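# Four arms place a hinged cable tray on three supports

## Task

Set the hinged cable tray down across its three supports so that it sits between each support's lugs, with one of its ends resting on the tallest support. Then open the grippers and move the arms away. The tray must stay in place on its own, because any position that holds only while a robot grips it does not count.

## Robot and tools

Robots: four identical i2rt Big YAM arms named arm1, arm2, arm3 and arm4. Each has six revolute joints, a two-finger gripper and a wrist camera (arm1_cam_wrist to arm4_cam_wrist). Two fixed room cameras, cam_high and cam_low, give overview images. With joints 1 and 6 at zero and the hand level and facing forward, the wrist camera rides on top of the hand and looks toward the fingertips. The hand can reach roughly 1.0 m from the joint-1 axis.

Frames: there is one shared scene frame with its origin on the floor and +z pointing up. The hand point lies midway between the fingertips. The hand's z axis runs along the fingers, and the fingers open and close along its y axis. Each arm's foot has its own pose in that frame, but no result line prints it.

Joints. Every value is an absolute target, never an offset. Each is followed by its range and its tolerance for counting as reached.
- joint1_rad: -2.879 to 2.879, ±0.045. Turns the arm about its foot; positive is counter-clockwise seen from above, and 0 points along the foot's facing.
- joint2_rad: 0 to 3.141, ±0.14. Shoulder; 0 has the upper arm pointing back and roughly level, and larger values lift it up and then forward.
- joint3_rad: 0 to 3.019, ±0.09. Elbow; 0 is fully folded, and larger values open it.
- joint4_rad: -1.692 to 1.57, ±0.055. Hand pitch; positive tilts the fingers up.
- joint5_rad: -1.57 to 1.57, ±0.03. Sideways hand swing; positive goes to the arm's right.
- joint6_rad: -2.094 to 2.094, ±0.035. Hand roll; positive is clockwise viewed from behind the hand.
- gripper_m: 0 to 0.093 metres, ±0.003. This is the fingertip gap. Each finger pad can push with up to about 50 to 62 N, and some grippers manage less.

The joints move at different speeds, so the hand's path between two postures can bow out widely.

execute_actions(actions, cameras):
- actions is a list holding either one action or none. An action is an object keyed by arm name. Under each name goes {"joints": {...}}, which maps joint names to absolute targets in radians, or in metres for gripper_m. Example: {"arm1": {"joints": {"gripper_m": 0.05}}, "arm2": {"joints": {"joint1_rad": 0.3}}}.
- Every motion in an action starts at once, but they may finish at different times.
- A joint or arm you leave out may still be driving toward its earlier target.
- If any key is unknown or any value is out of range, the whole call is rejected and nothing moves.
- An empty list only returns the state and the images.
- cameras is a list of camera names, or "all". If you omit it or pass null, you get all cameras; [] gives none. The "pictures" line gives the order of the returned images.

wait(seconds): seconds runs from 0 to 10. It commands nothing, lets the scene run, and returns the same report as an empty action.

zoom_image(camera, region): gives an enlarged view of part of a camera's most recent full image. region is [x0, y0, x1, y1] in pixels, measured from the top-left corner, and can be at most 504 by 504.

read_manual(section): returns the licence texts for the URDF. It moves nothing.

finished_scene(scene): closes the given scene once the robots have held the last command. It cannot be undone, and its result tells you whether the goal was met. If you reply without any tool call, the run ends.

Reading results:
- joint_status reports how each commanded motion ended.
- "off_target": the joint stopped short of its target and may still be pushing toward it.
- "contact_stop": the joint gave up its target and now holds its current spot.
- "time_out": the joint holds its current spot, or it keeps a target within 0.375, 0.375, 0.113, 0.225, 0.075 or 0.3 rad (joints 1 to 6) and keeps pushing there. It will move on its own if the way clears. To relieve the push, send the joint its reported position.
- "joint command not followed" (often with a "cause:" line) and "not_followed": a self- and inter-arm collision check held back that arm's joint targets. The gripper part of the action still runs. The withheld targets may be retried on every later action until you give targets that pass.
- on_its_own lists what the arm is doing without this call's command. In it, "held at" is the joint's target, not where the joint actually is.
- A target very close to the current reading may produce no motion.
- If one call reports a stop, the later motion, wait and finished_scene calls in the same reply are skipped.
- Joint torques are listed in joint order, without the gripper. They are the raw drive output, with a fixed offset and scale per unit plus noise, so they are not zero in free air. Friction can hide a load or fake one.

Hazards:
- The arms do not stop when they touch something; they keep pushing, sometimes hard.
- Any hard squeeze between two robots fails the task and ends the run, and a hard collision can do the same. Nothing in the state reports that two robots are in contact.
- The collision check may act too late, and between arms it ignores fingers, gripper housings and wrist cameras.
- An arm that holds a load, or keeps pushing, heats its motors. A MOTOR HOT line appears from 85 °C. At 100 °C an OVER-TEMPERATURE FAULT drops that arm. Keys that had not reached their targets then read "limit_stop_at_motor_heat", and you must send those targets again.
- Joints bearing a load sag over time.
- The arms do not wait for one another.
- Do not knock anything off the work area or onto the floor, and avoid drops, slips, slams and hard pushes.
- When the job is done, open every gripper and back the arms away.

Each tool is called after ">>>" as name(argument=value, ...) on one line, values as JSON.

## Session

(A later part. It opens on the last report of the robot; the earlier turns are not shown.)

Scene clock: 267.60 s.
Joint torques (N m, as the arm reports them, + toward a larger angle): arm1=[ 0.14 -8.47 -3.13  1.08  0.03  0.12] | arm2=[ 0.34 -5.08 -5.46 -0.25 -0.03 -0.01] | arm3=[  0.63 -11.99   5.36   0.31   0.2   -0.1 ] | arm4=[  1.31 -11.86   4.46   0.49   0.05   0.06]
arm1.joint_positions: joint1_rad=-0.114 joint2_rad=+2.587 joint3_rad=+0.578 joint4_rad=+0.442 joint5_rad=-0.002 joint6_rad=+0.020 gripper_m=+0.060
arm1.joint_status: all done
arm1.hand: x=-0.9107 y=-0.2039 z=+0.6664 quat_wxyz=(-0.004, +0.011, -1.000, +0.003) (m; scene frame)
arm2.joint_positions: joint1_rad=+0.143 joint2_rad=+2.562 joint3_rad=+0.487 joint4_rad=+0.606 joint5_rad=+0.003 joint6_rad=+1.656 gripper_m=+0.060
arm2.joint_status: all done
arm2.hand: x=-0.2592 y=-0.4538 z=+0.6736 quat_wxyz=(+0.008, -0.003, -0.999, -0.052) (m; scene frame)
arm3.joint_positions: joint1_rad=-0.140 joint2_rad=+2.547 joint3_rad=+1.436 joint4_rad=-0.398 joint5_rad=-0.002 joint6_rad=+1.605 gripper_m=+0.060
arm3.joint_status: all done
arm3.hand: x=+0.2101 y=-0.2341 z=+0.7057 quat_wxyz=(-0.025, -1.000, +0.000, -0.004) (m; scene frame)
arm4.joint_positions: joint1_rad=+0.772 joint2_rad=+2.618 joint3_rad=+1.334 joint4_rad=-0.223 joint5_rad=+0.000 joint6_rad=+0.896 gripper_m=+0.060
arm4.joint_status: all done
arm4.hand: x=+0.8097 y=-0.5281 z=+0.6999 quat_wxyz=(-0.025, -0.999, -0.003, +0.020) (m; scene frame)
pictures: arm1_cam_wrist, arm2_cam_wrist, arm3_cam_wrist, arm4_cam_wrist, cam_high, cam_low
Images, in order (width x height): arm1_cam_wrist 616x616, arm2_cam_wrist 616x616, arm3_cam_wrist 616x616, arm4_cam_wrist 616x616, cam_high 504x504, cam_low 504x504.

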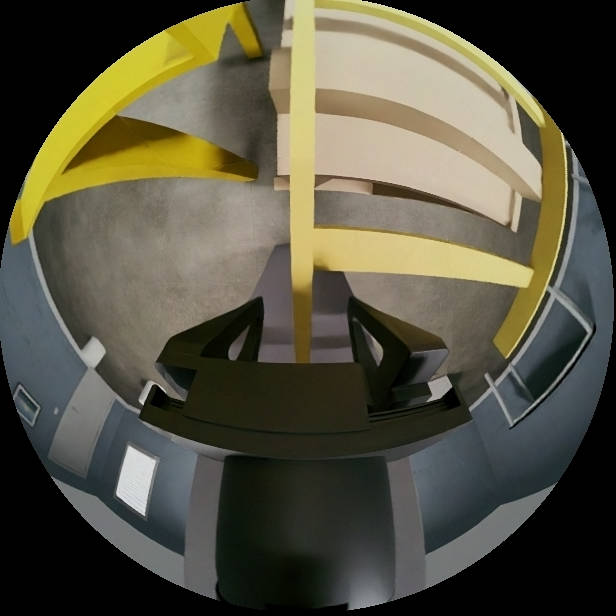

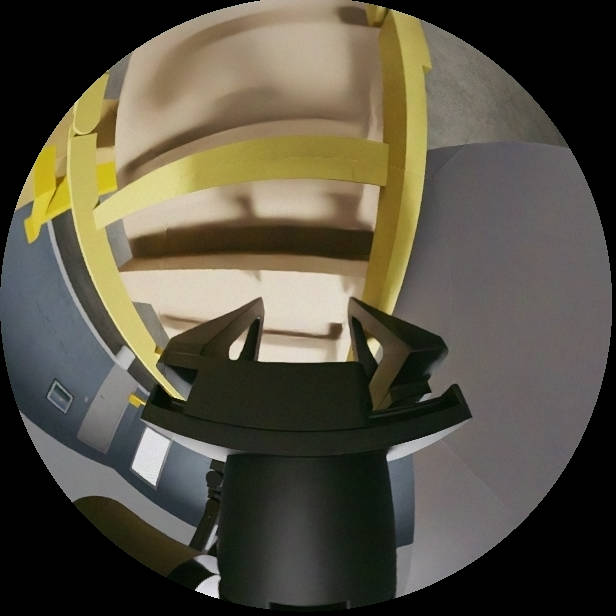

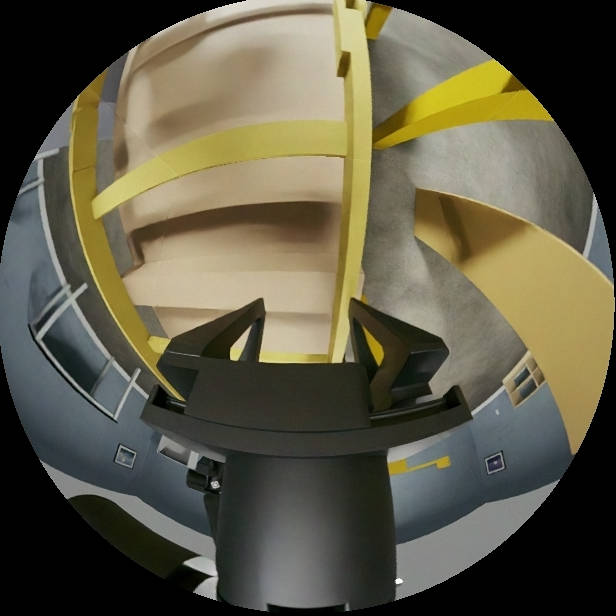

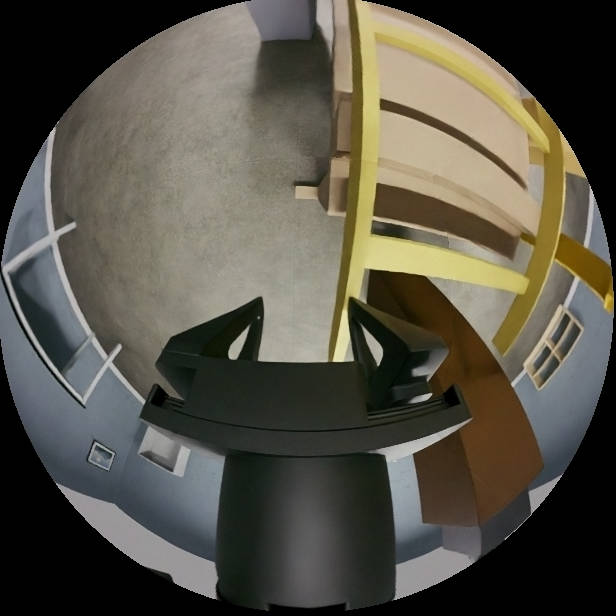

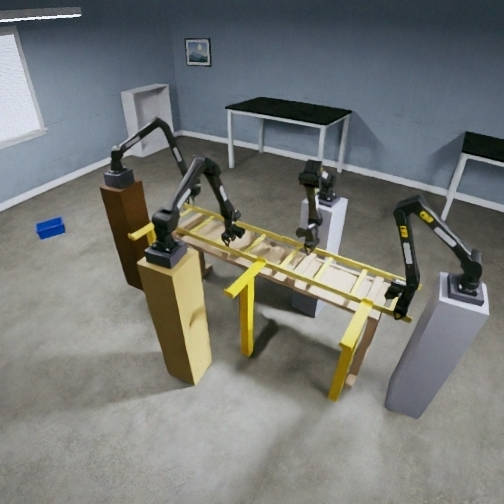

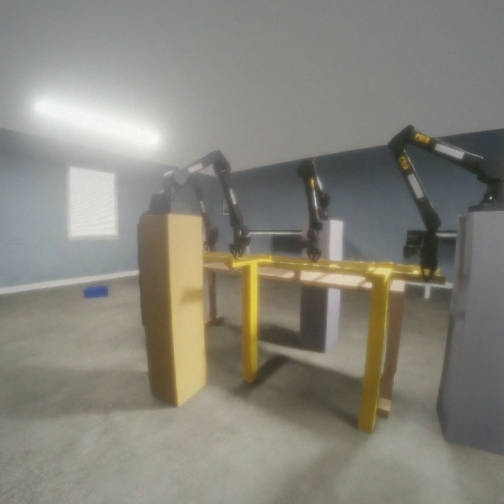

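>>> execute_actions(actions=[{"arm2": {"joints": {"joint2_rad": 2.40, "joint3_rad": 0.487, "joint4_rad": 0.606}}, "arm3": {"joints": {"joint2_rad": 2.52, "gripper_m": 0.09}}, "arm4": {"joints": {"joint2_rad": 2.59, "gripper_m": 0.09}}}], cameras=[])

>>> execute_actions(actions=[{"arm2": {"joints": {"joint2_rad": 2.41, "joint3_rad": 0.362, "joint4_rad": 0.462, "gripper_m": 0.08}}, "arm3": {"joints": {"joint2_rad": 2.60, "joint3_rad": 1.455}}, "arm4": {"joints": {"joint2_rad": 2.68, "joint3_rad": 1.340}}}], cameras=["arm2_cam_wrist", "arm3_cam_wrist", "arm4_cam_wrist"])

Scene clock: 287.80 s.
Joint torques (N m, as the arm reports them, + toward a larger angle): arm1=[ 0.17 -8.79 -3.17  1.04  0.03  0.12] | arm2=[ 0.34 -9.41 -2.45  0.59 -0.04 -0.04] | arm3=[  1.15 -17.13   4.79  -0.17   0.14  -0.14] | arm4=[  1.16 -18.6    3.69   0.19   0.1    0.04]
arm1.joint_positions: joint1_rad=-0.114 joint2_rad=+2.587 joint3_rad=+0.578 joint4_rad=+0.442 joint5_rad=-0.002 joint6_rad=+0.020 gripper_m=+0.060
arm1.joint_status: not commanded
arm1.hand: x=-0.9107 y=-0.2039 z=+0.6664 quat_wxyz=(-0.004, +0.011, -1.000, +0.003) (m; scene frame)
arm2.joint_positions: joint1_rad=+0.143 joint2_rad=+2.400 joint3_rad=+0.491 joint4_rad=+0.609 joint5_rad=+0.003 joint6_rad=+1.656 gripper_m=+0.060
arm2.joint_status: all done
arm2.hand: x=-0.2644 y=-0.3844 z=+0.7106 quat_wxyz=(+0.015, -0.004, -0.991, -0.135) (m; scene frame)
arm3.joint_positions: joint1_rad=-0.140 joint2_rad=+2.546 joint3_rad=+1.444 joint4_rad=-0.391 joint5_rad=-0.002 joint6_rad=+1.605 gripper_m=+0.090
arm3.joint_status: all done
arm3.hand: x=+0.2103 y=-0.2409 z=+0.7080 quat_wxyz=(-0.033, -0.999, +0.000, -0.004) (m; scene frame)
arm4.joint_positions: joint1_rad=+0.773 joint2_rad=+2.614 joint3_rad=+1.345 joint4_rad=-0.214 joint5_rad=-0.002 joint6_rad=+0.898 gripper_m=+0.090
arm4.joint_status: all done
arm4.hand: x=+0.8035 y=-0.5373 z=+0.7036 quat_wxyz=(-0.036, -0.999, -0.002, +0.027) (m; scene frame)
pictures: none
No camera images: the call's "cameras" was empty. Leave "cameras" out to get every camera's image.

Scene clock: 288.70 s.
Joint torques (N m, as the arm reports them, + toward a larger angle): arm1=[ 0.17 -8.74 -3.15  1.07  0.03  0.12] | arm2=[ 0.45 -7.64 -3.78 -0.39 -0.04 -0.05] | arm3=[  1.17 -15.8    5.07  -0.19   0.14  -0.14] | arm4=[  1.2  -16.93   2.6    0.05   0.11   0.04]
arm1.joint_positions: joint1_rad=-0.114 joint2_rad=+2.587 joint3_rad=+0.578 joint4_rad=+0.442 joint5_rad=-0.002 joint6_rad=+0.020 gripper_m=+0.060
arm1.joint_status: not commanded
arm1.hand: x=-0.9107 y=-0.2039 z=+0.6664 quat_wxyz=(-0.004, +0.011, -1.000, +0.003) (m; scene frame)
arm2.joint_positions: joint1_rad=+0.143 joint2_rad=+2.400 joint3_rad=+0.368 joint4_rad=+0.478 joint5_rad=+0.003 joint6_rad=+1.660 gripper_m=+0.080
arm2.joint_status: all done
arm2.hand: x=-0.2560 y=-0.4887 z=+0.7197 quat_wxyz=(+0.004, -0.005, -1.000, -0.010) (m; scene frame)
arm3.joint_positions: joint1_rad=-0.140 joint2_rad=+2.601 joint3_rad=+1.444 joint4_rad=-0.391 joint5_rad=-0.002 joint6_rad=+1.605 gripper_m=+0.090
arm3.joint_status: all done
arm3.hand: x=+0.2096 y=-0.2160 z=+0.6789 quat_wxyz=(-0.005, -1.000, +0.000, -0.003) (m; scene frame)
arm4.joint_positions: joint1_rad=+0.773 joint2_rad=+2.687 joint3_rad=+1.342 joint4_rad=-0.214 joint5_rad=-0.002 joint6_rad=+0.898 gripper_m=+0.090
arm4.joint_status: all done
arm4.hand: x=+0.8273 y=-0.5071 z=+0.6682 quat_wxyz=(-0.005, -1.000, -0.002, +0.003) (m; scene frame)
pictures: arm2_cam_wrist, arm3_cam_wrist, arm4_cam_wrist
Images, in order (width x height): arm2_cam_wrist 616x616, arm3_cam_wrist 616x616, arm4_cam_wrist 616x616.

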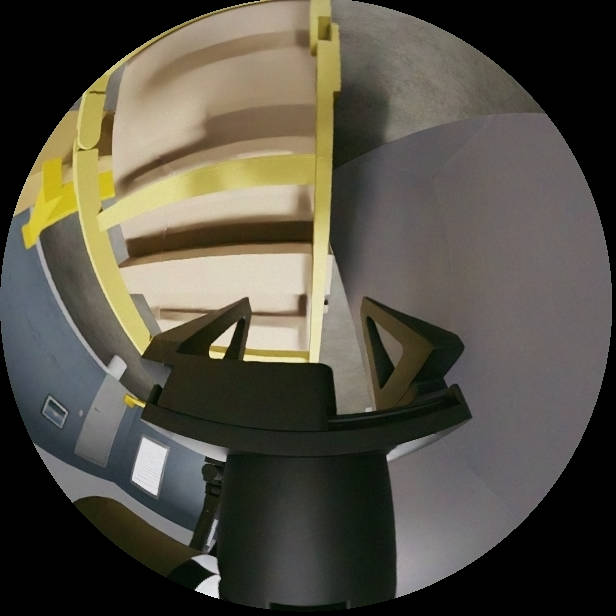

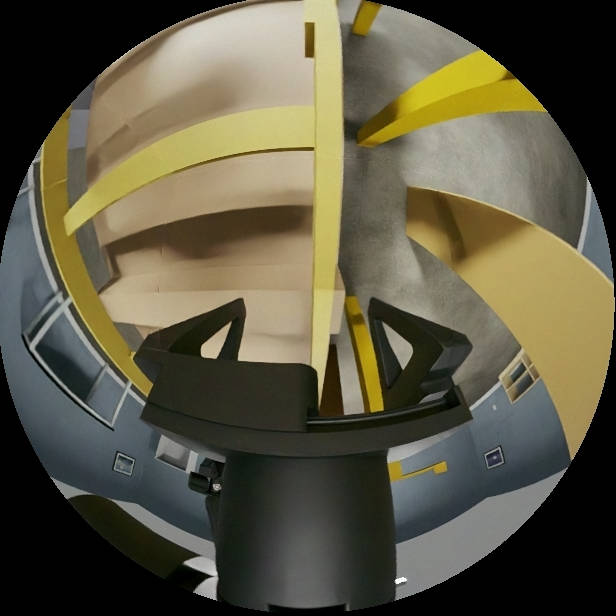

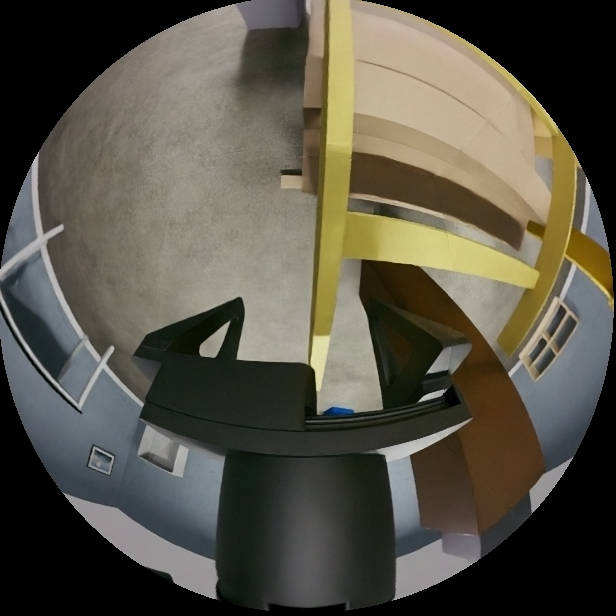

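>>> execute_actions(actions=[{"arm2": {"joints": {"joint2_rad": 2.485, "joint3_rad": 0.395, "joint4_rad": 0.51}}, "arm3": {"joints": {"joint2_rad": 2.625}}, "arm4": {"joints": {"joint3_rad": 1.318}}}], cameras=[])

>>> execute_actions(actions=[{"arm2": {"joints": {"joint2_rad": 2.555, "joint3_rad": 0.428, "joint4_rad": 0.548}}}], cameras=[])

>>> execute_actions(actions=[{"arm2": {"joints": {"joint2_rad": 2.624, "joint3_rad": 0.460, "joint4_rad": 0.585}}}], cameras=["arm2_cam_wrist", "arm3_cam_wrist", "arm4_cam_wrist"])

Scene clock: 296.37 s.
Joint torques (N m, as the arm reports them, + toward a larger angle): arm1=[ 0.16 -8.63 -3.14  1.07  0.03  0.13] | arm2=[ 0.37 -7.35 -4.05  0.63 -0.03 -0.06] | arm3=[  0.73 -14.36   4.69  -0.38   0.16  -0.06] | arm4=[  1.17 -16.64   2.17   0.03   0.1    0.04]
arm1.joint_positions: joint1_rad=-0.114 joint2_rad=+2.587 joint3_rad=+0.578 joint4_rad=+0.442 joint5_rad=-0.002 joint6_rad=+0.020 gripper_m=+0.060
arm1.joint_status: not commanded
arm1.hand: x=-0.9107 y=-0.2039 z=+0.6664 quat_wxyz=(-0.004, +0.011, -1.000, +0.003) (m; scene frame)
arm2.joint_positions: joint1_rad=+0.143 joint2_rad=+2.465 joint3_rad=+0.402 joint4_rad=+0.500 joint5_rad=+0.003 joint6_rad=+1.662 gripper_m=+0.080
arm2.joint_status: all done
arm2.hand: x=-0.2562 y=-0.4894 z=+0.7036 quat_wxyz=(+0.004, -0.006, -1.000, -0.004) (m; scene frame)
arm3.joint_positions: joint1_rad=-0.140 joint2_rad=+2.614 joint3_rad=+1.444 joint4_rad=-0.391 joint5_rad=-0.002 joint6_rad=+1.605 gripper_m=+0.090
arm3.joint_status: all done
arm3.hand: x=+0.2094 y=-0.2099 z=+0.6723 quat_wxyz=(+0.002, -1.000, +0.000, -0.003) (m; scene frame)
arm4.joint_positions: joint1_rad=+0.773 joint2_rad=+2.687 joint3_rad=+1.323 joint4_rad=-0.214 joint5_rad=-0.002 joint6_rad=+0.898 gripper_m=+0.090
arm4.joint_status: all done
arm4.hand: x=+0.8346 y=-0.4979 z=+0.6666 quat_wxyz=(+0.002, -1.000, -0.002, -0.003) (m; scene frame)
pictures: none
No camera images: the call's "cameras" was empty. Leave "cameras" out to get every camera's image.

Scene clock: 297.00 s.
Joint torques (N m, as the arm reports them, + toward a larger angle): arm1=[ 0.21 -8.71 -3.17  1.04  0.03  0.13] | arm2=[ 0.57 -7.38 -4.3   0.62 -0.01 -0.07] | arm3=[  0.84 -15.54   4.59  -0.32   0.12  -0.08] | arm4=[  1.19 -16.66   2.17   0.03   0.1    0.04]
arm1.joint_positions: joint1_rad=-0.114 joint2_rad=+2.587 joint3_rad=+0.578 joint4_rad=+0.442 joint5_rad=-0.002 joint6_rad=+0.020 gripper_m=+0.060
arm1.joint_status: not commanded
arm1.hand: x=-0.9107 y=-0.2039 z=+0.6664 quat_wxyz=(-0.004, +0.011, -1.000, +0.003) (m; scene frame)
arm2.joint_positions: joint1_rad=+0.143 joint2_rad=+2.535 joint3_rad=+0.435 joint4_rad=+0.538 joint5_rad=+0.003 joint6_rad=+1.663 gripper_m=+0.080
arm2.joint_status: all done
arm2.hand: x=-0.2563 y=-0.4892 z=+0.6864 quat_wxyz=(+0.004, -0.006, -1.000, -0.005) (m; scene frame)
arm3.joint_positions: joint1_rad=-0.140 joint2_rad=+2.614 joint3_rad=+1.444 joint4_rad=-0.391 joint5_rad=-0.002 joint6_rad=+1.605 gripper_m=+0.090
arm3.joint_status: not commanded
arm3.hand: x=+0.2094 y=-0.2099 z=+0.6723 quat_wxyz=(+0.002, -1.000, +0.000, -0.003) (m; scene frame)
arm4.joint_positions: joint1_rad=+0.773 joint2_rad=+2.687 joint3_rad=+1.323 joint4_rad=-0.214 joint5_rad=-0.002 joint6_rad=+0.898 gripper_m=+0.090
arm4.joint_status: not commanded
arm4.hand: x=+0.8346 y=-0.4979 z=+0.6666 quat_wxyz=(+0.002, -1.000, -0.002, -0.003) (m; scene frame)
pictures: none
No camera images: the call's "cameras" was empty. Leave "cameras" out to get every camera's image.

Scene clock: 297.63 s.
Joint torques (N m, as the arm reports them, + toward a larger angle): arm1=[ 0.16 -8.73 -3.17  1.06  0.02  0.12] | arm2=[ 0.41 -7.35 -4.62  0.59 -0.03 -0.09] | arm3=[  0.72 -14.16   4.48  -0.16   0.17  -0.11] | arm4=[  1.14 -16.62   2.17   0.03   0.11   0.04]
arm1.joint_positions: joint1_rad=-0.114 joint2_rad=+2.587 joint3_rad=+0.578 joint4_rad=+0.442 joint5_rad=-0.002 joint6_rad=+0.020 gripper_m=+0.060
arm1.joint_status: not commanded
arm1.hand: x=-0.9107 y=-0.2039 z=+0.6664 quat_wxyz=(-0.004, +0.011, -1.000, +0.003) (m; scene frame)
arm2.joint_positions: joint1_rad=+0.143 joint2_rad=+2.602 joint3_rad=+0.468 joint4_rad=+0.577 joint5_rad=+0.003 joint6_rad=+1.664 gripper_m=+0.080
arm2.joint_status: all done
arm2.hand: x=-0.2565 y=-0.4889 z=+0.6694 quat_wxyz=(+0.004, -0.007, -1.000, -0.008) (m; scene frame)
arm3.joint_positions: joint1_rad=-0.140 joint2_rad=+2.614 joint3_rad=+1.444 joint4_rad=-0.391 joint5_rad=-0.002 joint6_rad=+1.605 gripper_m=+0.090
arm3.joint_status: not commanded
arm3.hand: x=+0.2094 y=-0.2099 z=+0.6723 quat_wxyz=(+0.002, -1.000, +0.000, -0.003) (m; scene frame)
arm4.joint_positions: joint1_rad=+0.773 joint2_rad=+2.687 joint3_rad=+1.323 joint4_rad=-0.214 joint5_rad=-0.002 joint6_rad=+0.898 gripper_m=+0.090
arm4.joint_status: not commanded
arm4.hand: x=+0.8346 y=-0.4979 z=+0.6666 quat_wxyz=(+0.002, -1.000, -0.002, -0.003) (m; scene frame)
pictures: arm2_cam_wrist, arm3_cam_wrist, arm4_cam_wrist
Images, in order (width x height): arm2_cam_wrist 616x616, arm3_cam_wrist 616x616, arm4_cam_wrist 616x616.

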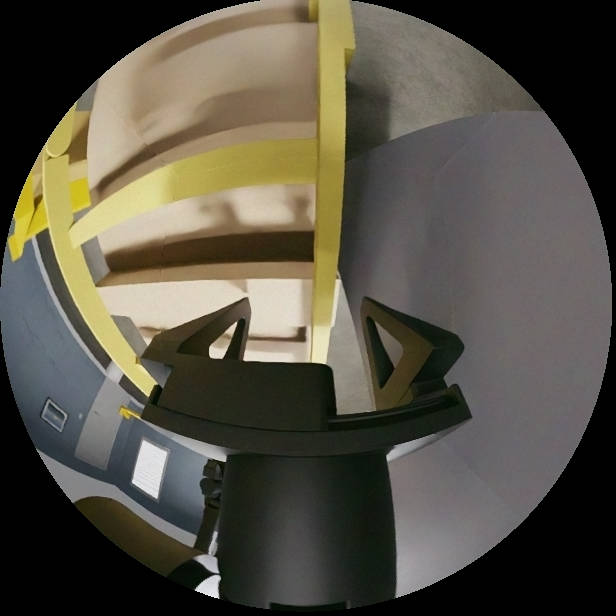

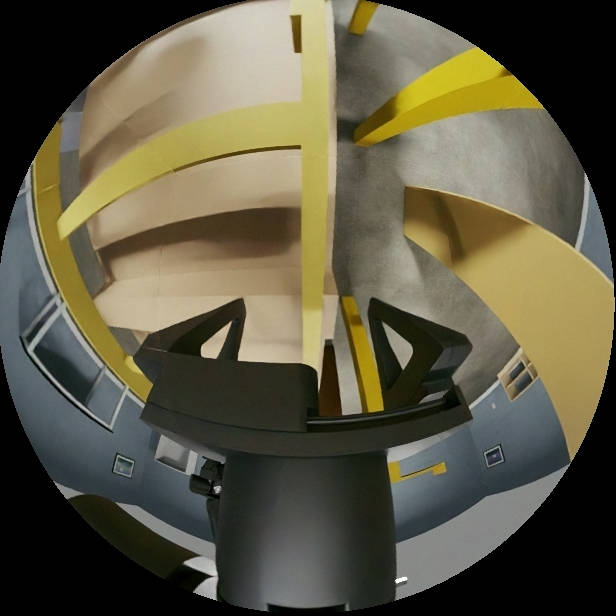

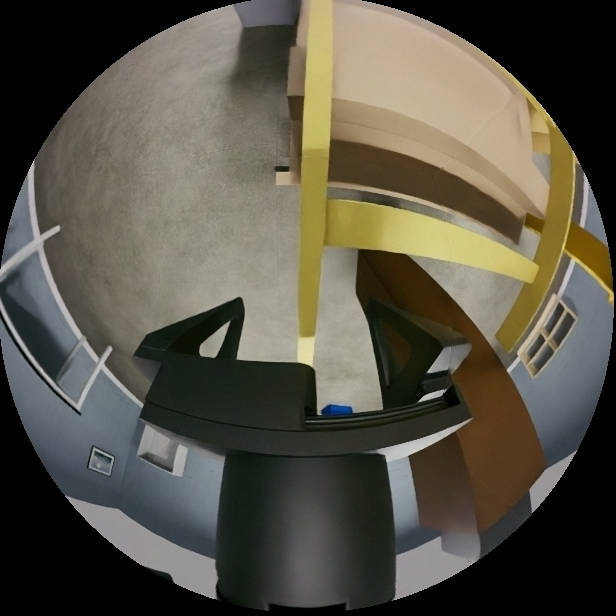

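>>> execute_actions(actions=[{"arm1": {"joints": {"gripper_m": 0.0}}, "arm2": {"joints": {"joint2_rad": 2.61, "joint3_rad": 0.442, "gripper_m": 0.0}}, "arm3": {"joints": {"joint2_rad": 2.60, "gripper_m": 0.0}}, "arm4": {"joints": {"gripper_m": 0.0}}}])

Scene clock: 310.13 s.
Joint torques (N m, as the arm reports them, + toward a larger angle): arm1=[ 0.08 -8.81 -3.17  1.04  0.41  0.1 ] | arm2=[ 0.46 -8.67 -5.26  0.65  0.02 -0.11] | arm3=[  0.48 -16.17   4.66  -0.16   0.16  -0.13] | arm4=[  1.28 -16.59   2.15   0.01   0.2   -0.15]
arm1.joint_positions: joint1_rad=-0.112 joint2_rad=+2.587 joint3_rad=+0.578 joint4_rad=+0.442 joint5_rad=-0.011 joint6_rad=+0.022 gripper_m=+0.009
arm1.joint_status: gripper_m off_target (ended at +0.009, target +0.000)
arm1.hand: x=-0.9107 y=-0.2021 z=+0.6663 quat_wxyz=(-0.004, +0.011, -1.000, -0.001) (m; scene frame)
arm2.joint_positions: joint1_rad=+0.143 joint2_rad=+2.608 joint3_rad=+0.458 joint4_rad=+0.574 joint5_rad=+0.001 joint6_rad=+1.667 gripper_m=+0.009
arm2.joint_status: gripper_m off_target (ended at +0.009, target +0.000); the others done
arm2.hand: x=-0.2560 y=-0.4979 z=+0.6704 quat_wxyz=(+0.004, -0.008, -1.000, +0.002) (m; scene frame)
arm3.joint_positions: joint1_rad=-0.140 joint2_rad=+2.614 joint3_rad=+1.442 joint4_rad=-0.393 joint5_rad=-0.002 joint6_rad=+1.605 gripper_m=+0.009
arm3.joint_status: gripper_m off_target (ended at +0.009, target +0.000); the others done
arm3.hand: x=+0.2093 y=-0.2080 z=+0.6720 quat_wxyz=(+0.004, -1.000, +0.000, -0.003) (m; scene frame)
arm4.joint_positions: joint1_rad=+0.772 joint2_rad=+2.687 joint3_rad=+1.323 joint4_rad=-0.213 joint5_rad=-0.005 joint6_rad=+0.921 gripper_m=+0.009
arm4.joint_status: gripper_m off_target (ended at +0.009, target +0.000)
arm4.hand: x=+0.8346 y=-0.4981 z=+0.6666 quat_wxyz=(+0.001, -1.000, +0.009, -0.004) (m; scene frame)
pictures: arm1_cam_wrist, arm2_cam_wrist, arm3_cam_wrist, arm4_cam_wrist, cam_high, cam_low
Images, in order (width x height): arm1_cam_wrist 616x616, arm2_cam_wrist 616x616, arm3_cam_wrist 616x616, arm4_cam_wrist 616x616, cam_high 504x504, cam_low 504x504.

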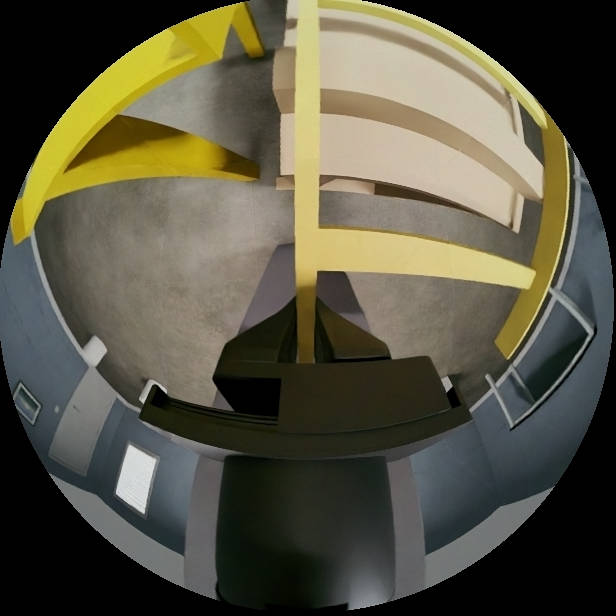

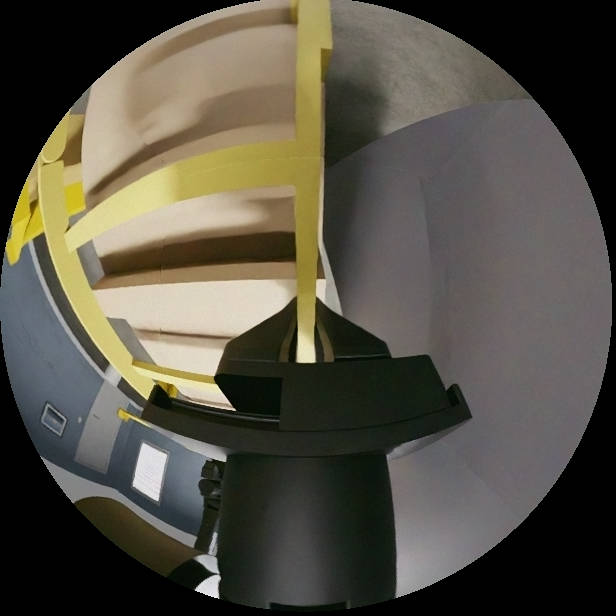

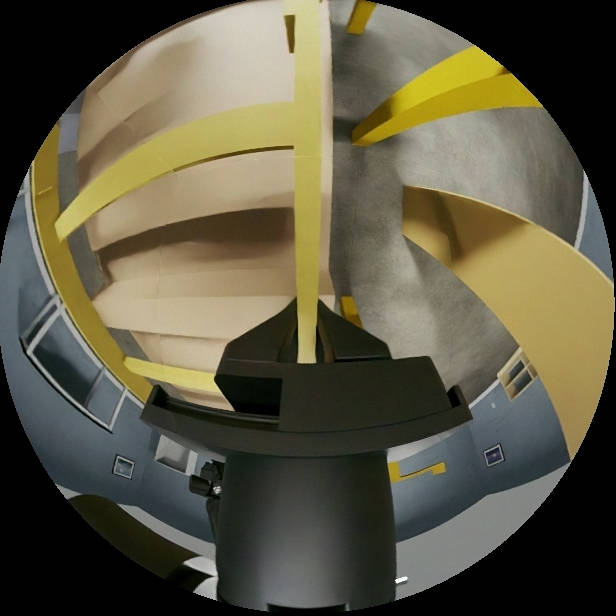

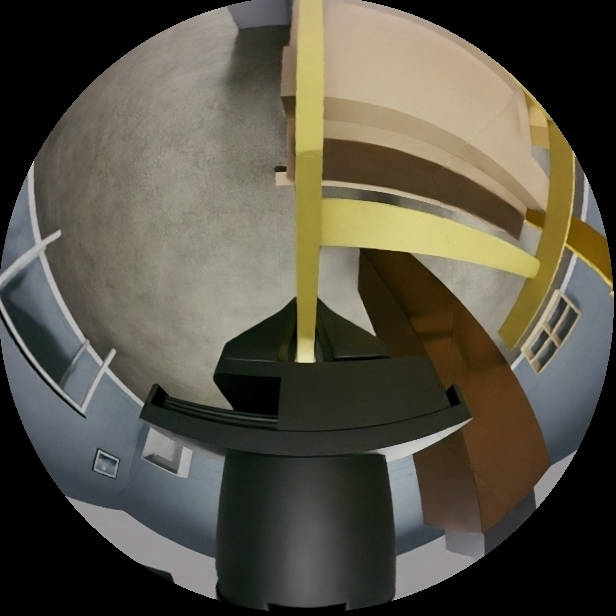

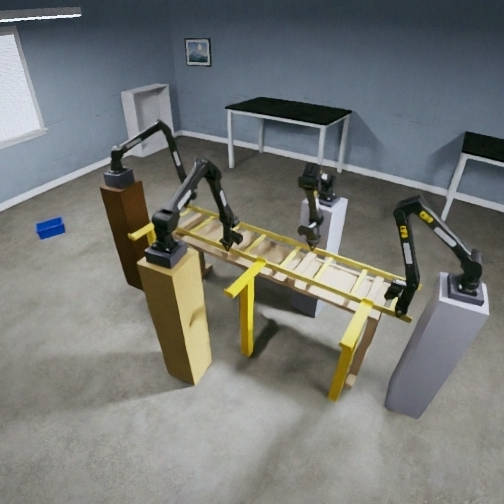

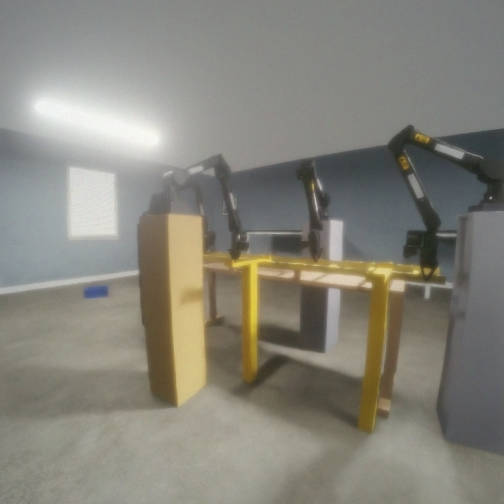

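>>> execute_actions(actions=[{"arm1": {"joints": {"joint2_rad": 2.477, "joint3_rad": 0.527, "joint4_rad": 0.385}}, "arm2": {"joints": {"joint2_rad": 2.489, "joint3_rad": 0.40, "joint4_rad": 0.515}}, "arm3": {"joints": {"joint1_rad": -0.148, "joint2_rad": 2.51, "joint3_rad": 1.41, "joint4_rad": -0.433, "joint5_rad": -0.027, "joint6_rad": 1.597}}, "arm4": {"joints": {"joint1_rad": 0.765, "joint2_rad": 2.541, "joint3_rad": 1.27, "joint4_rad": -0.289, "joint5_rad": -0.021, "joint6_rad": 0.914}}}], cameras=["cam_low"])

Scene clock: 399.63 s.
Joint torques (N m, as the arm reports them, + toward a larger angle): arm1=[ -0.44 -11.7   -4.17   0.79   0.24   0.11] | arm2=[  0.3  -15.09  -7.75  -0.21  -0.37  -0.09] | arm3=[  1.12 -21.28   2.25  -2.04  -0.1   -0.14] | arm4=[  2.16 -22.03   2.19  -1.25   0.14   0.07]
arm1.joint_positions: joint1_rad=-0.108 joint2_rad=+2.519 joint3_rad=+0.554 joint4_rad=+0.382 joint5_rad=-0.007 joint6_rad=+0.021 gripper_m=+0.009
arm1.joint_status: all done
arm1.hand: x=-0.9098 y=-0.2017 z=+0.6837 quat_wxyz=(+0.004, +0.013, -1.000, +0.001) (m; scene frame)
arm2.joint_positions: joint1_rad=+0.143 joint2_rad=+2.574 joint3_rad=+0.458 joint4_rad=+0.525 joint5_rad=+0.012 joint6_rad=+1.665 gripper_m=+0.009
arm2.joint_status: all done
arm2.hand: x=-0.2542 y=-0.4957 z=+0.6758 quat_wxyz=(-0.002, -0.007, -1.000, +0.009) (m; scene frame)
arm3.joint_positions: joint1_rad=-0.145 joint2_rad=+2.603 joint3_rad=+1.424 joint4_rad=-0.394 joint5_rad=-0.025 joint6_rad=+1.595 gripper_m=+0.010
arm3.joint_status: all done
arm3.hand: x=+0.2102 y=-0.2021 z=+0.6749 quat_wxyz=(+0.008, -1.000, -0.002, -0.014) (m; scene frame)
arm4.joint_positions: joint1_rad=+0.757 joint2_rad=+2.620 joint3_rad=+1.276 joint4_rad=-0.260 joint5_rad=-0.024 joint6_rad=+0.910 gripper_m=+0.009
arm4.joint_status: all done
arm4.hand: x=+0.8358 y=-0.4905 z=+0.6929 quat_wxyz=(+0.005, -1.000, +0.012, -0.019) (m; scene frame)
pictures: cam_low
Images, in order (width x height): cam_low 504x504.

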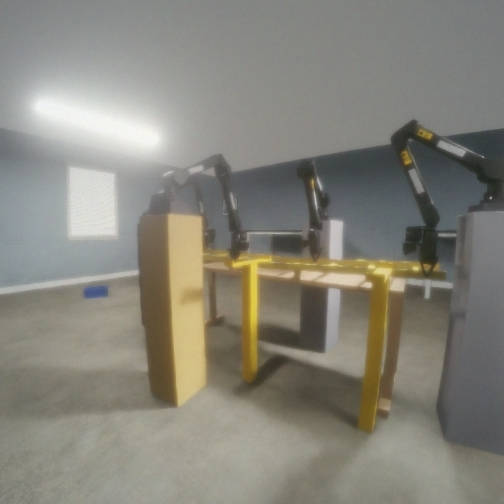

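>>> execute_actions(actions=[], cameras=[])

Scene clock: 403.47 s.
Joint torques (N m, as the arm reports them, + toward a larger angle): arm1=[ -0.28 -11.86  -4.22   0.77   0.25   0.1 ] | arm2=[  0.36 -14.99  -7.89  -0.18  -0.37  -0.09] | arm3=[  0.19 -21.38   2.36  -2.01  -0.08  -0.18] | arm4=[  2.15 -22.15   2.17  -1.25   0.14   0.07]
arm1.joint_positions: joint1_rad=-0.108 joint2_rad=+2.519 joint3_rad=+0.554 joint4_rad=+0.382 joint5_rad=-0.007 joint6_rad=+0.021 gripper_m=+0.009
arm1.joint_status: all done
arm1.hand: x=-0.9098 y=-0.2017 z=+0.6837 quat_wxyz=(+0.004, +0.013, -1.000, +0.001) (m; scene frame)
arm2.joint_positions: joint1_rad=+0.143 joint2_rad=+2.574 joint3_rad=+0.458 joint4_rad=+0.525 joint5_rad=+0.012 joint6_rad=+1.665 gripper_m=+0.009
arm2.joint_status: all done
arm2.hand: x=-0.2542 y=-0.4957 z=+0.6758 quat_wxyz=(-0.002, -0.007, -1.000, +0.009) (m; scene frame)
arm3.joint_positions: joint1_rad=-0.145 joint2_rad=+2.603 joint3_rad=+1.424 joint4_rad=-0.394 joint5_rad=-0.025 joint6_rad=+1.595 gripper_m=+0.010
arm3.joint_status: all done
arm3.hand: x=+0.2102 y=-0.2021 z=+0.6749 quat_wxyz=(+0.008, -1.000, -0.002, -0.014) (m; scene frame)
arm4.joint_positions: joint1_rad=+0.757 joint2_rad=+2.620 joint3_rad=+1.276 joint4_rad=-0.260 joint5_rad=-0.024 joint6_rad=+0.910 gripper_m=+0.009
arm4.joint_status: all done
arm4.hand: x=+0.8358 y=-0.4905 z=+0.6929 quat_wxyz=(+0.005, -1.000, +0.012, -0.019) (m; scene frame)
pictures: none
No camera images: the call's "cameras" was empty. Leave "cameras" out to get every camera's image.

>>> execute_actions(actions=[{"arm1": {"joints": {"joint2_rad": 2.326, "joint3_rad": 0.43, "joint4_rad": 0.335}}, "arm2": {"joints": {"joint2_rad": 2.32, "joint3_rad": 0.272, "joint4_rad": 0.467}}, "arm3": {"joints": {"joint1_rad": -0.156, "joint2_rad": 2.266, "joint3_rad": 1.408, "joint4_rad": -0.473, "joint5_rad": -0.054, "joint6_rad": 1.589}}, "arm4": {"joints": {"joint1_rad": 0.7575, "joint2_rad": 2.305, "joint3_rad": 1.226, "joint4_rad": -0.366, "joint5_rad": -0.042, "joint6_rad": 0.9065}}}], cameras=["cam_low"])

Scene clock: 435.00 s.
Joint torques (N m, as the arm reports them, + toward a larger angle): arm1=[-0.59 -9.88 -3.57  0.45  0.35 -0.07] | arm2=[  0.34 -12.65  -7.86   0.19   0.49  -0.25] | arm3=[  0.19 -26.28   7.92  -0.27   0.22  -0.31] | arm4=[  0.56 -21.49   6.42   0.94   0.34  -0.22]
arm1.joint_positions: joint1_rad=-0.105 joint2_rad=+2.349 joint3_rad=+0.457 joint4_rad=+0.341 joint5_rad=-0.009 joint6_rad=+0.039 gripper_m=+0.009
arm1.joint_status: all done
arm1.hand: x=-0.9093 y=-0.2002 z=+0.7304 quat_wxyz=(-0.011, +0.005, -1.000, -0.001) (m; scene frame)
arm2.joint_positions: joint1_rad=+0.143 joint2_rad=+2.383 joint3_rad=+0.337 joint4_rad=+0.468 joint5_rad=-0.012 joint6_rad=+1.680 gripper_m=+0.009
arm2.joint_status: all done
arm2.hand: x=-0.2573 y=-0.5037 z=+0.7277 quat_wxyz=(+0.011, -0.015, -1.000, +0.004) (m; scene frame)
arm3.joint_positions: joint1_rad=-0.156 joint2_rad=+2.440 joint3_rad=+1.370 joint4_rad=-0.477 joint5_rad=-0.058 joint6_rad=+1.598 gripper_m=+0.010
arm3.joint_status: joint2_rad time_out (moved -0.163 of -0.337); the others done
arm3.on_its_own: joint2_rad reads +2.440 and still pushes toward +2.266 since a time_out
arm3.hand: x=+0.2103 y=-0.2205 z=+0.7497 quat_wxyz=(-0.005, -0.999, +0.005, -0.031) (m; scene frame)
arm4.joint_positions: joint1_rad=+0.769 joint2_rad=+2.377 joint3_rad=+1.198 joint4_rad=-0.394 joint5_rad=-0.051 joint6_rad=+0.935 gripper_m=+0.009
arm4.joint_status: all done
arm4.hand: x=+0.8280 y=-0.5167 z=+0.7955 quat_wxyz=(-0.015, -1.000, +0.018, -0.021) (m; scene frame)
pictures: cam_low
Images, in order (width x height): cam_low 504x504.

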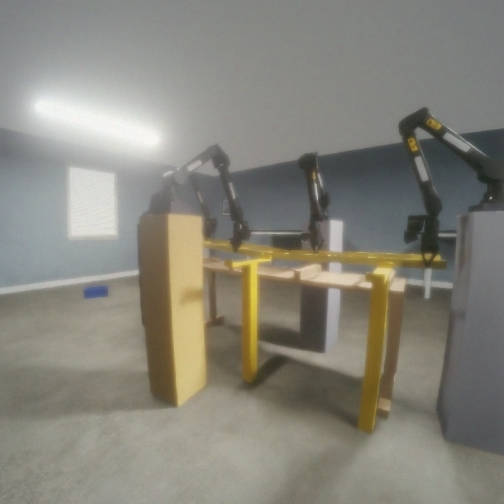

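>>> execute_actions(actions=[{"arm1": {"joints": {"joint2_rad": 2.255, "joint3_rad": 0.42, "joint4_rad": 0.272}}, "arm2": {"joints": {"joint2_rad": 2.21, "joint3_rad": 0.267, "joint4_rad": 0.388}}, "arm3": {"joints": {"joint1_rad": -0.163, "joint2_rad": 2.218, "joint3_rad": 1.374, "joint4_rad": -0.512, "joint5_rad": -0.0765, "joint6_rad": 1.582}}, "arm4": {"joints": {"joint1_rad": 0.7494, "joint2_rad": 2.2525, "joint3_rad": 1.203, "joint4_rad": -0.456, "joint5_rad": -0.0586, "joint6_rad": 0.898}}}], cameras=[])

>>> execute_actions(actions=[{"arm1": {"joints": {"joint2_rad": 2.158, "joint3_rad": 0.393, "joint4_rad": 0.209}}, "arm2": {"joints": {"joint2_rad": 2.096, "joint3_rad": 0.241, "joint4_rad": 0.309}}, "arm3": {"joints": {"joint1_rad": -0.171, "joint2_rad": 2.155, "joint3_rad": 1.355, "joint4_rad": -0.5515, "joint5_rad": -0.099, "joint6_rad": 1.574}}, "arm4": {"joints": {"joint1_rad": 0.7413, "joint2_rad": 2.155, "joint3_rad": 1.185, "joint4_rad": -0.5457, "joint5_rad": -0.0755, "joint6_rad": 0.890}}}], cameras=[])

Scene clock: 456.10 s.
Joint torques (N m, as the arm reports them, + toward a larger angle): arm1=[ -0.45 -10.36  -2.95   0.05   0.35  -0.06] | arm2=[  0.32 -13.58  -6.21   0.09   0.31  -0.21] | arm3=[ -0.26 -26.9    7.45  -0.96  -0.6   -0.37] | arm4=[  0.79 -21.8    5.85  -0.22   0.26  -0.16]
arm1.joint_positions: joint1_rad=-0.105 joint2_rad=+2.286 joint3_rad=+0.442 joint4_rad=+0.285 joint5_rad=-0.009 joint6_rad=+0.037 gripper_m=+0.009
arm1.joint_status: all done
arm1.hand: x=-0.9081 y=-0.2000 z=+0.7442 quat_wxyz=(-0.008, +0.006, -1.000, +0.000) (m; scene frame)
arm2.joint_positions: joint1_rad=+0.143 joint2_rad=+2.289 joint3_rad=+0.314 joint4_rad=+0.391 joint5_rad=-0.007 joint6_rad=+1.676 gripper_m=+0.009
arm2.joint_status: all done
arm2.hand: x=-0.2564 y=-0.5017 z=+0.7454 quat_wxyz=(+0.008, -0.013, -1.000, +0.006) (m; scene frame)
arm3.joint_positions: joint1_rad=-0.157 joint2_rad=+2.399 joint3_rad=+1.344 joint4_rad=-0.496 joint5_rad=-0.065 joint6_rad=+1.594 gripper_m=+0.010
arm3.joint_status: joint2_rad time_out (moved -0.041 of -0.222); the others done
arm3.on_its_own: joint2_rad reads +2.399 and still pushes toward +2.218 since a time_out
arm3.hand: x=+0.2111 y=-0.2166 z=+0.7660 quat_wxyz=(-0.003, -0.999, +0.003, -0.034) (m; scene frame)
arm4.joint_positions: joint1_rad=+0.758 joint2_rad=+2.331 joint3_rad=+1.185 joint4_rad=-0.454 joint5_rad=-0.066 joint6_rad=+0.921 gripper_m=+0.009
arm4.joint_status: all done
arm4.hand: x=+0.8294 y=-0.5110 z=+0.8153 quat_wxyz=(-0.009, -0.999, +0.017, -0.035) (m; scene frame)
pictures: none
No camera images: the call's "cameras" was empty. Leave "cameras" out to get every camera's image.

not run: a stop came earlier in this reply.

>>> execute_actions(actions=[{"arm1": {"joints": {"joint2_rad": 2.06, "joint3_rad": 0.376, "joint4_rad": 0.133}}, "arm2": {"joints": {"joint2_rad": 1.968, "joint3_rad": 0.229, "joint4_rad": 0.208}}, "arm3": {"joints": {"joint1_rad": -0.1785, "joint2_rad": 2.095, "joint3_rad": 1.343, "joint4_rad": -0.594, "joint5_rad": -0.125, "joint6_rad": 1.5665}}, "arm4": {"joints": {"joint1_rad": 0.7329, "joint2_rad": 2.0755, "joint3_rad": 1.183, "joint4_rad": -0.642, "joint5_rad": -0.0905, "joint6_rad": 0.882}}}], cameras=["cam_low", "cam_high"])

Scene clock: 464.47 s.
Joint torques (N m, as the arm reports them, + toward a larger angle): arm1=[-0.48 -9.58 -1.2   0.14  0.1  -0.04] | arm2=[  0.32 -11.02  -2.59   0.07   0.19  -0.22] | arm3=[  1.06 -25.83   9.32  -0.78  -0.51  -0.36] | arm4=[  0.87 -19.62   7.63   0.08   0.39  -0.14]
arm1.joint_positions: joint1_rad=-0.105 joint2_rad=+2.088 joint3_rad=+0.389 joint4_rad=+0.145 joint5_rad=-0.004 joint6_rad=+0.036 gripper_m=+0.009
arm1.joint_status: all done
arm1.hand: x=-0.9066 y=-0.2005 z=+0.7874 quat_wxyz=(-0.009, +0.007, -1.000, +0.002) (m; scene frame)
arm2.joint_positions: joint1_rad=+0.143 joint2_rad=+2.026 joint3_rad=+0.243 joint4_rad=+0.212 joint5_rad=-0.004 joint6_rad=+1.677 gripper_m=+0.009
arm2.joint_status: all done
arm2.hand: x=-0.2554 y=-0.5015 z=+0.7930 quat_wxyz=(+0.007, -0.013, -1.000, +0.000) (m; scene frame)
arm3.joint_positions: joint1_rad=-0.172 joint2_rad=+2.265 joint3_rad=+1.300 joint4_rad=-0.587 joint5_rad=-0.115 joint6_rad=+1.576 gripper_m=+0.010
arm3.joint_status: joint2_rad time_out (moved -0.134 of -0.304); the others done
arm3.on_its_own: joint2_rad reads +2.265 and still pushes toward +2.095 since a time_out
arm3.hand: x=+0.2111 y=-0.2159 z=+0.8267 quat_wxyz=(-0.003, -0.998, +0.002, -0.059) (m; scene frame)
arm4.joint_positions: joint1_rad=+0.741 joint2_rad=+2.132 joint3_rad=+1.159 joint4_rad=-0.649 joint5_rad=-0.103 joint6_rad=+0.903 gripper_m=+0.009
arm4.joint_status: all done
arm4.hand: x=+0.8268 y=-0.5106 z=+0.9050 quat_wxyz=(-0.013, -0.998, +0.017, -0.056) (m; scene frame)
pictures: cam_high, cam_low
Images, in order (width x height): cam_high 504x504, cam_low 504x504.

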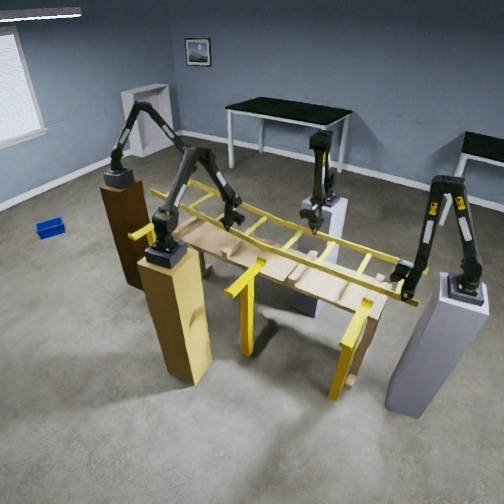

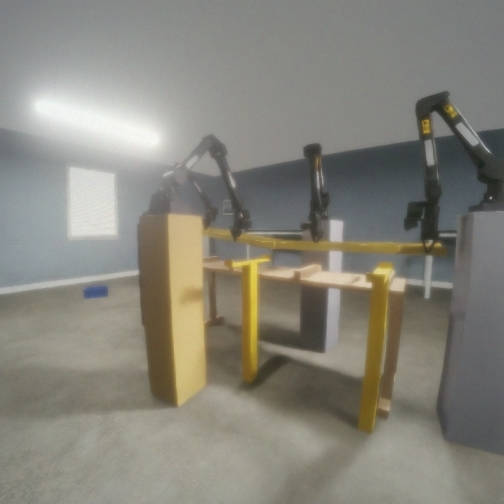

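>>> execute_actions(actions=[{"arm1": {"joints": {"joint1_rad": 0.155, "joint2_rad": 2.007, "joint3_rad": 0.401, "joint4_rad": 0.07, "joint6_rad": 0.315}}, "arm2": {"joints": {"joint1_rad": 0.147, "joint2_rad": 1.889, "joint3_rad": 0.4135, "joint4_rad": -0.03, "joint6_rad": 1.654}}, "arm3": {"joints": {"joint1_rad": -0.2026, "joint2_rad": 1.986, "joint3_rad": 1.110, "joint4_rad": -0.495, "joint5_rad": -0.165, "joint6_rad": 1.546}}, "arm4": {"joints": {"joint1_rad": 0.615, "joint2_rad": 1.945, "joint3_rad": 1.06, "joint4_rad": -0.718, "joint5_rad": -0.1085, "joint6_rad": 0.75}}}], cameras=["arm4_cam_wrist", "cam_high"])

Scene clock: 567.43 s.
Joint torques (N m, as the arm reports them, + toward a larger angle): arm1=[ -0.84 -10.     0.12   0.4    0.25   0.2 ] | arm2=[  0.52 -14.33  -0.23  -0.54  -0.05  -0.16] | arm3=[  0.63 -23.31   7.85  -0.18  -0.72  -0.16] | arm4=[  1.86 -18.58   7.56  -0.45   0.03  -0.08]
arm1.joint_positions: joint1_rad=+0.160 joint2_rad=+2.044 joint3_rad=+0.401 joint4_rad=+0.076 joint5_rad=-0.006 joint6_rad=+0.298 gripper_m=+0.009
arm1.joint_status: all done
arm1.hand: x=-0.9128 y=-0.1403 z=+0.7954 quat_wxyz=(-0.002, +0.009, -1.000, +0.001) (m; scene frame)
arm2.joint_positions: joint1_rad=+0.143 joint2_rad=+1.973 joint3_rad=+0.416 joint4_rad=-0.010 joint5_rad=+0.003 joint6_rad=+1.668 gripper_m=+0.009
arm2.joint_status: all done
arm2.hand: x=-0.2598 y=-0.4314 z=+0.7962 quat_wxyz=(+0.004, -0.009, -1.000, -0.003) (m; scene frame)
arm3.joint_positions: joint1_rad=-0.202 joint2_rad=+2.144 joint3_rad=+1.070 joint4_rad=-0.503 joint5_rad=-0.152 joint6_rad=+1.541 gripper_m=+0.010
arm3.joint_status: joint2_rad time_out (moved -0.121 of -0.279); the others done
arm3.on_its_own: joint2_rad reads +2.144 and still pushes toward +1.986 since a time_out
arm3.hand: x=+0.2031 y=-0.1433 z=+0.8406 quat_wxyz=(+0.007, -0.997, +0.000, -0.078) (m; scene frame)
arm4.joint_positions: joint1_rad=+0.610 joint2_rad=+2.008 joint3_rad=+1.036 joint4_rad=-0.714 joint5_rad=-0.111 joint6_rad=+0.763 gripper_m=+0.009
arm4.joint_status: all done
arm4.hand: x=+0.8193 y=-0.4345 z=+0.9366 quat_wxyz=(-0.001, -0.997, +0.015, -0.079) (m; scene frame)
pictures: arm4_cam_wrist, cam_high
Images, in order (width x height): arm4_cam_wrist 616x616, cam_high 504x504.

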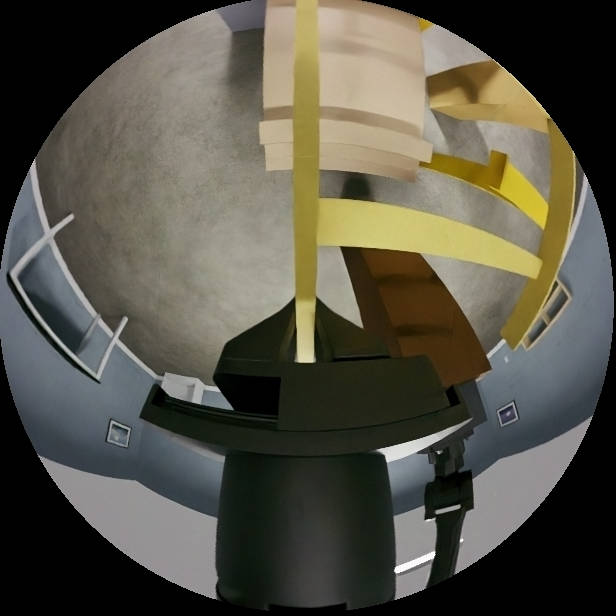

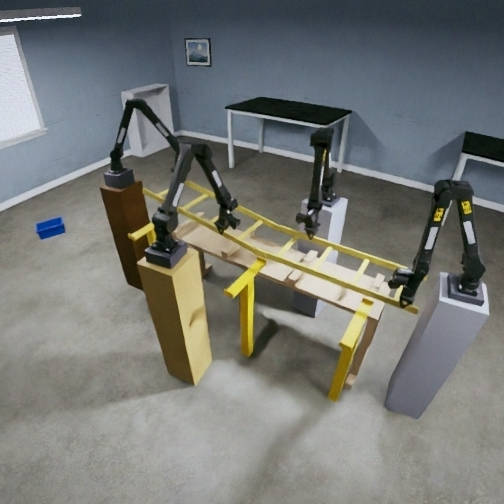

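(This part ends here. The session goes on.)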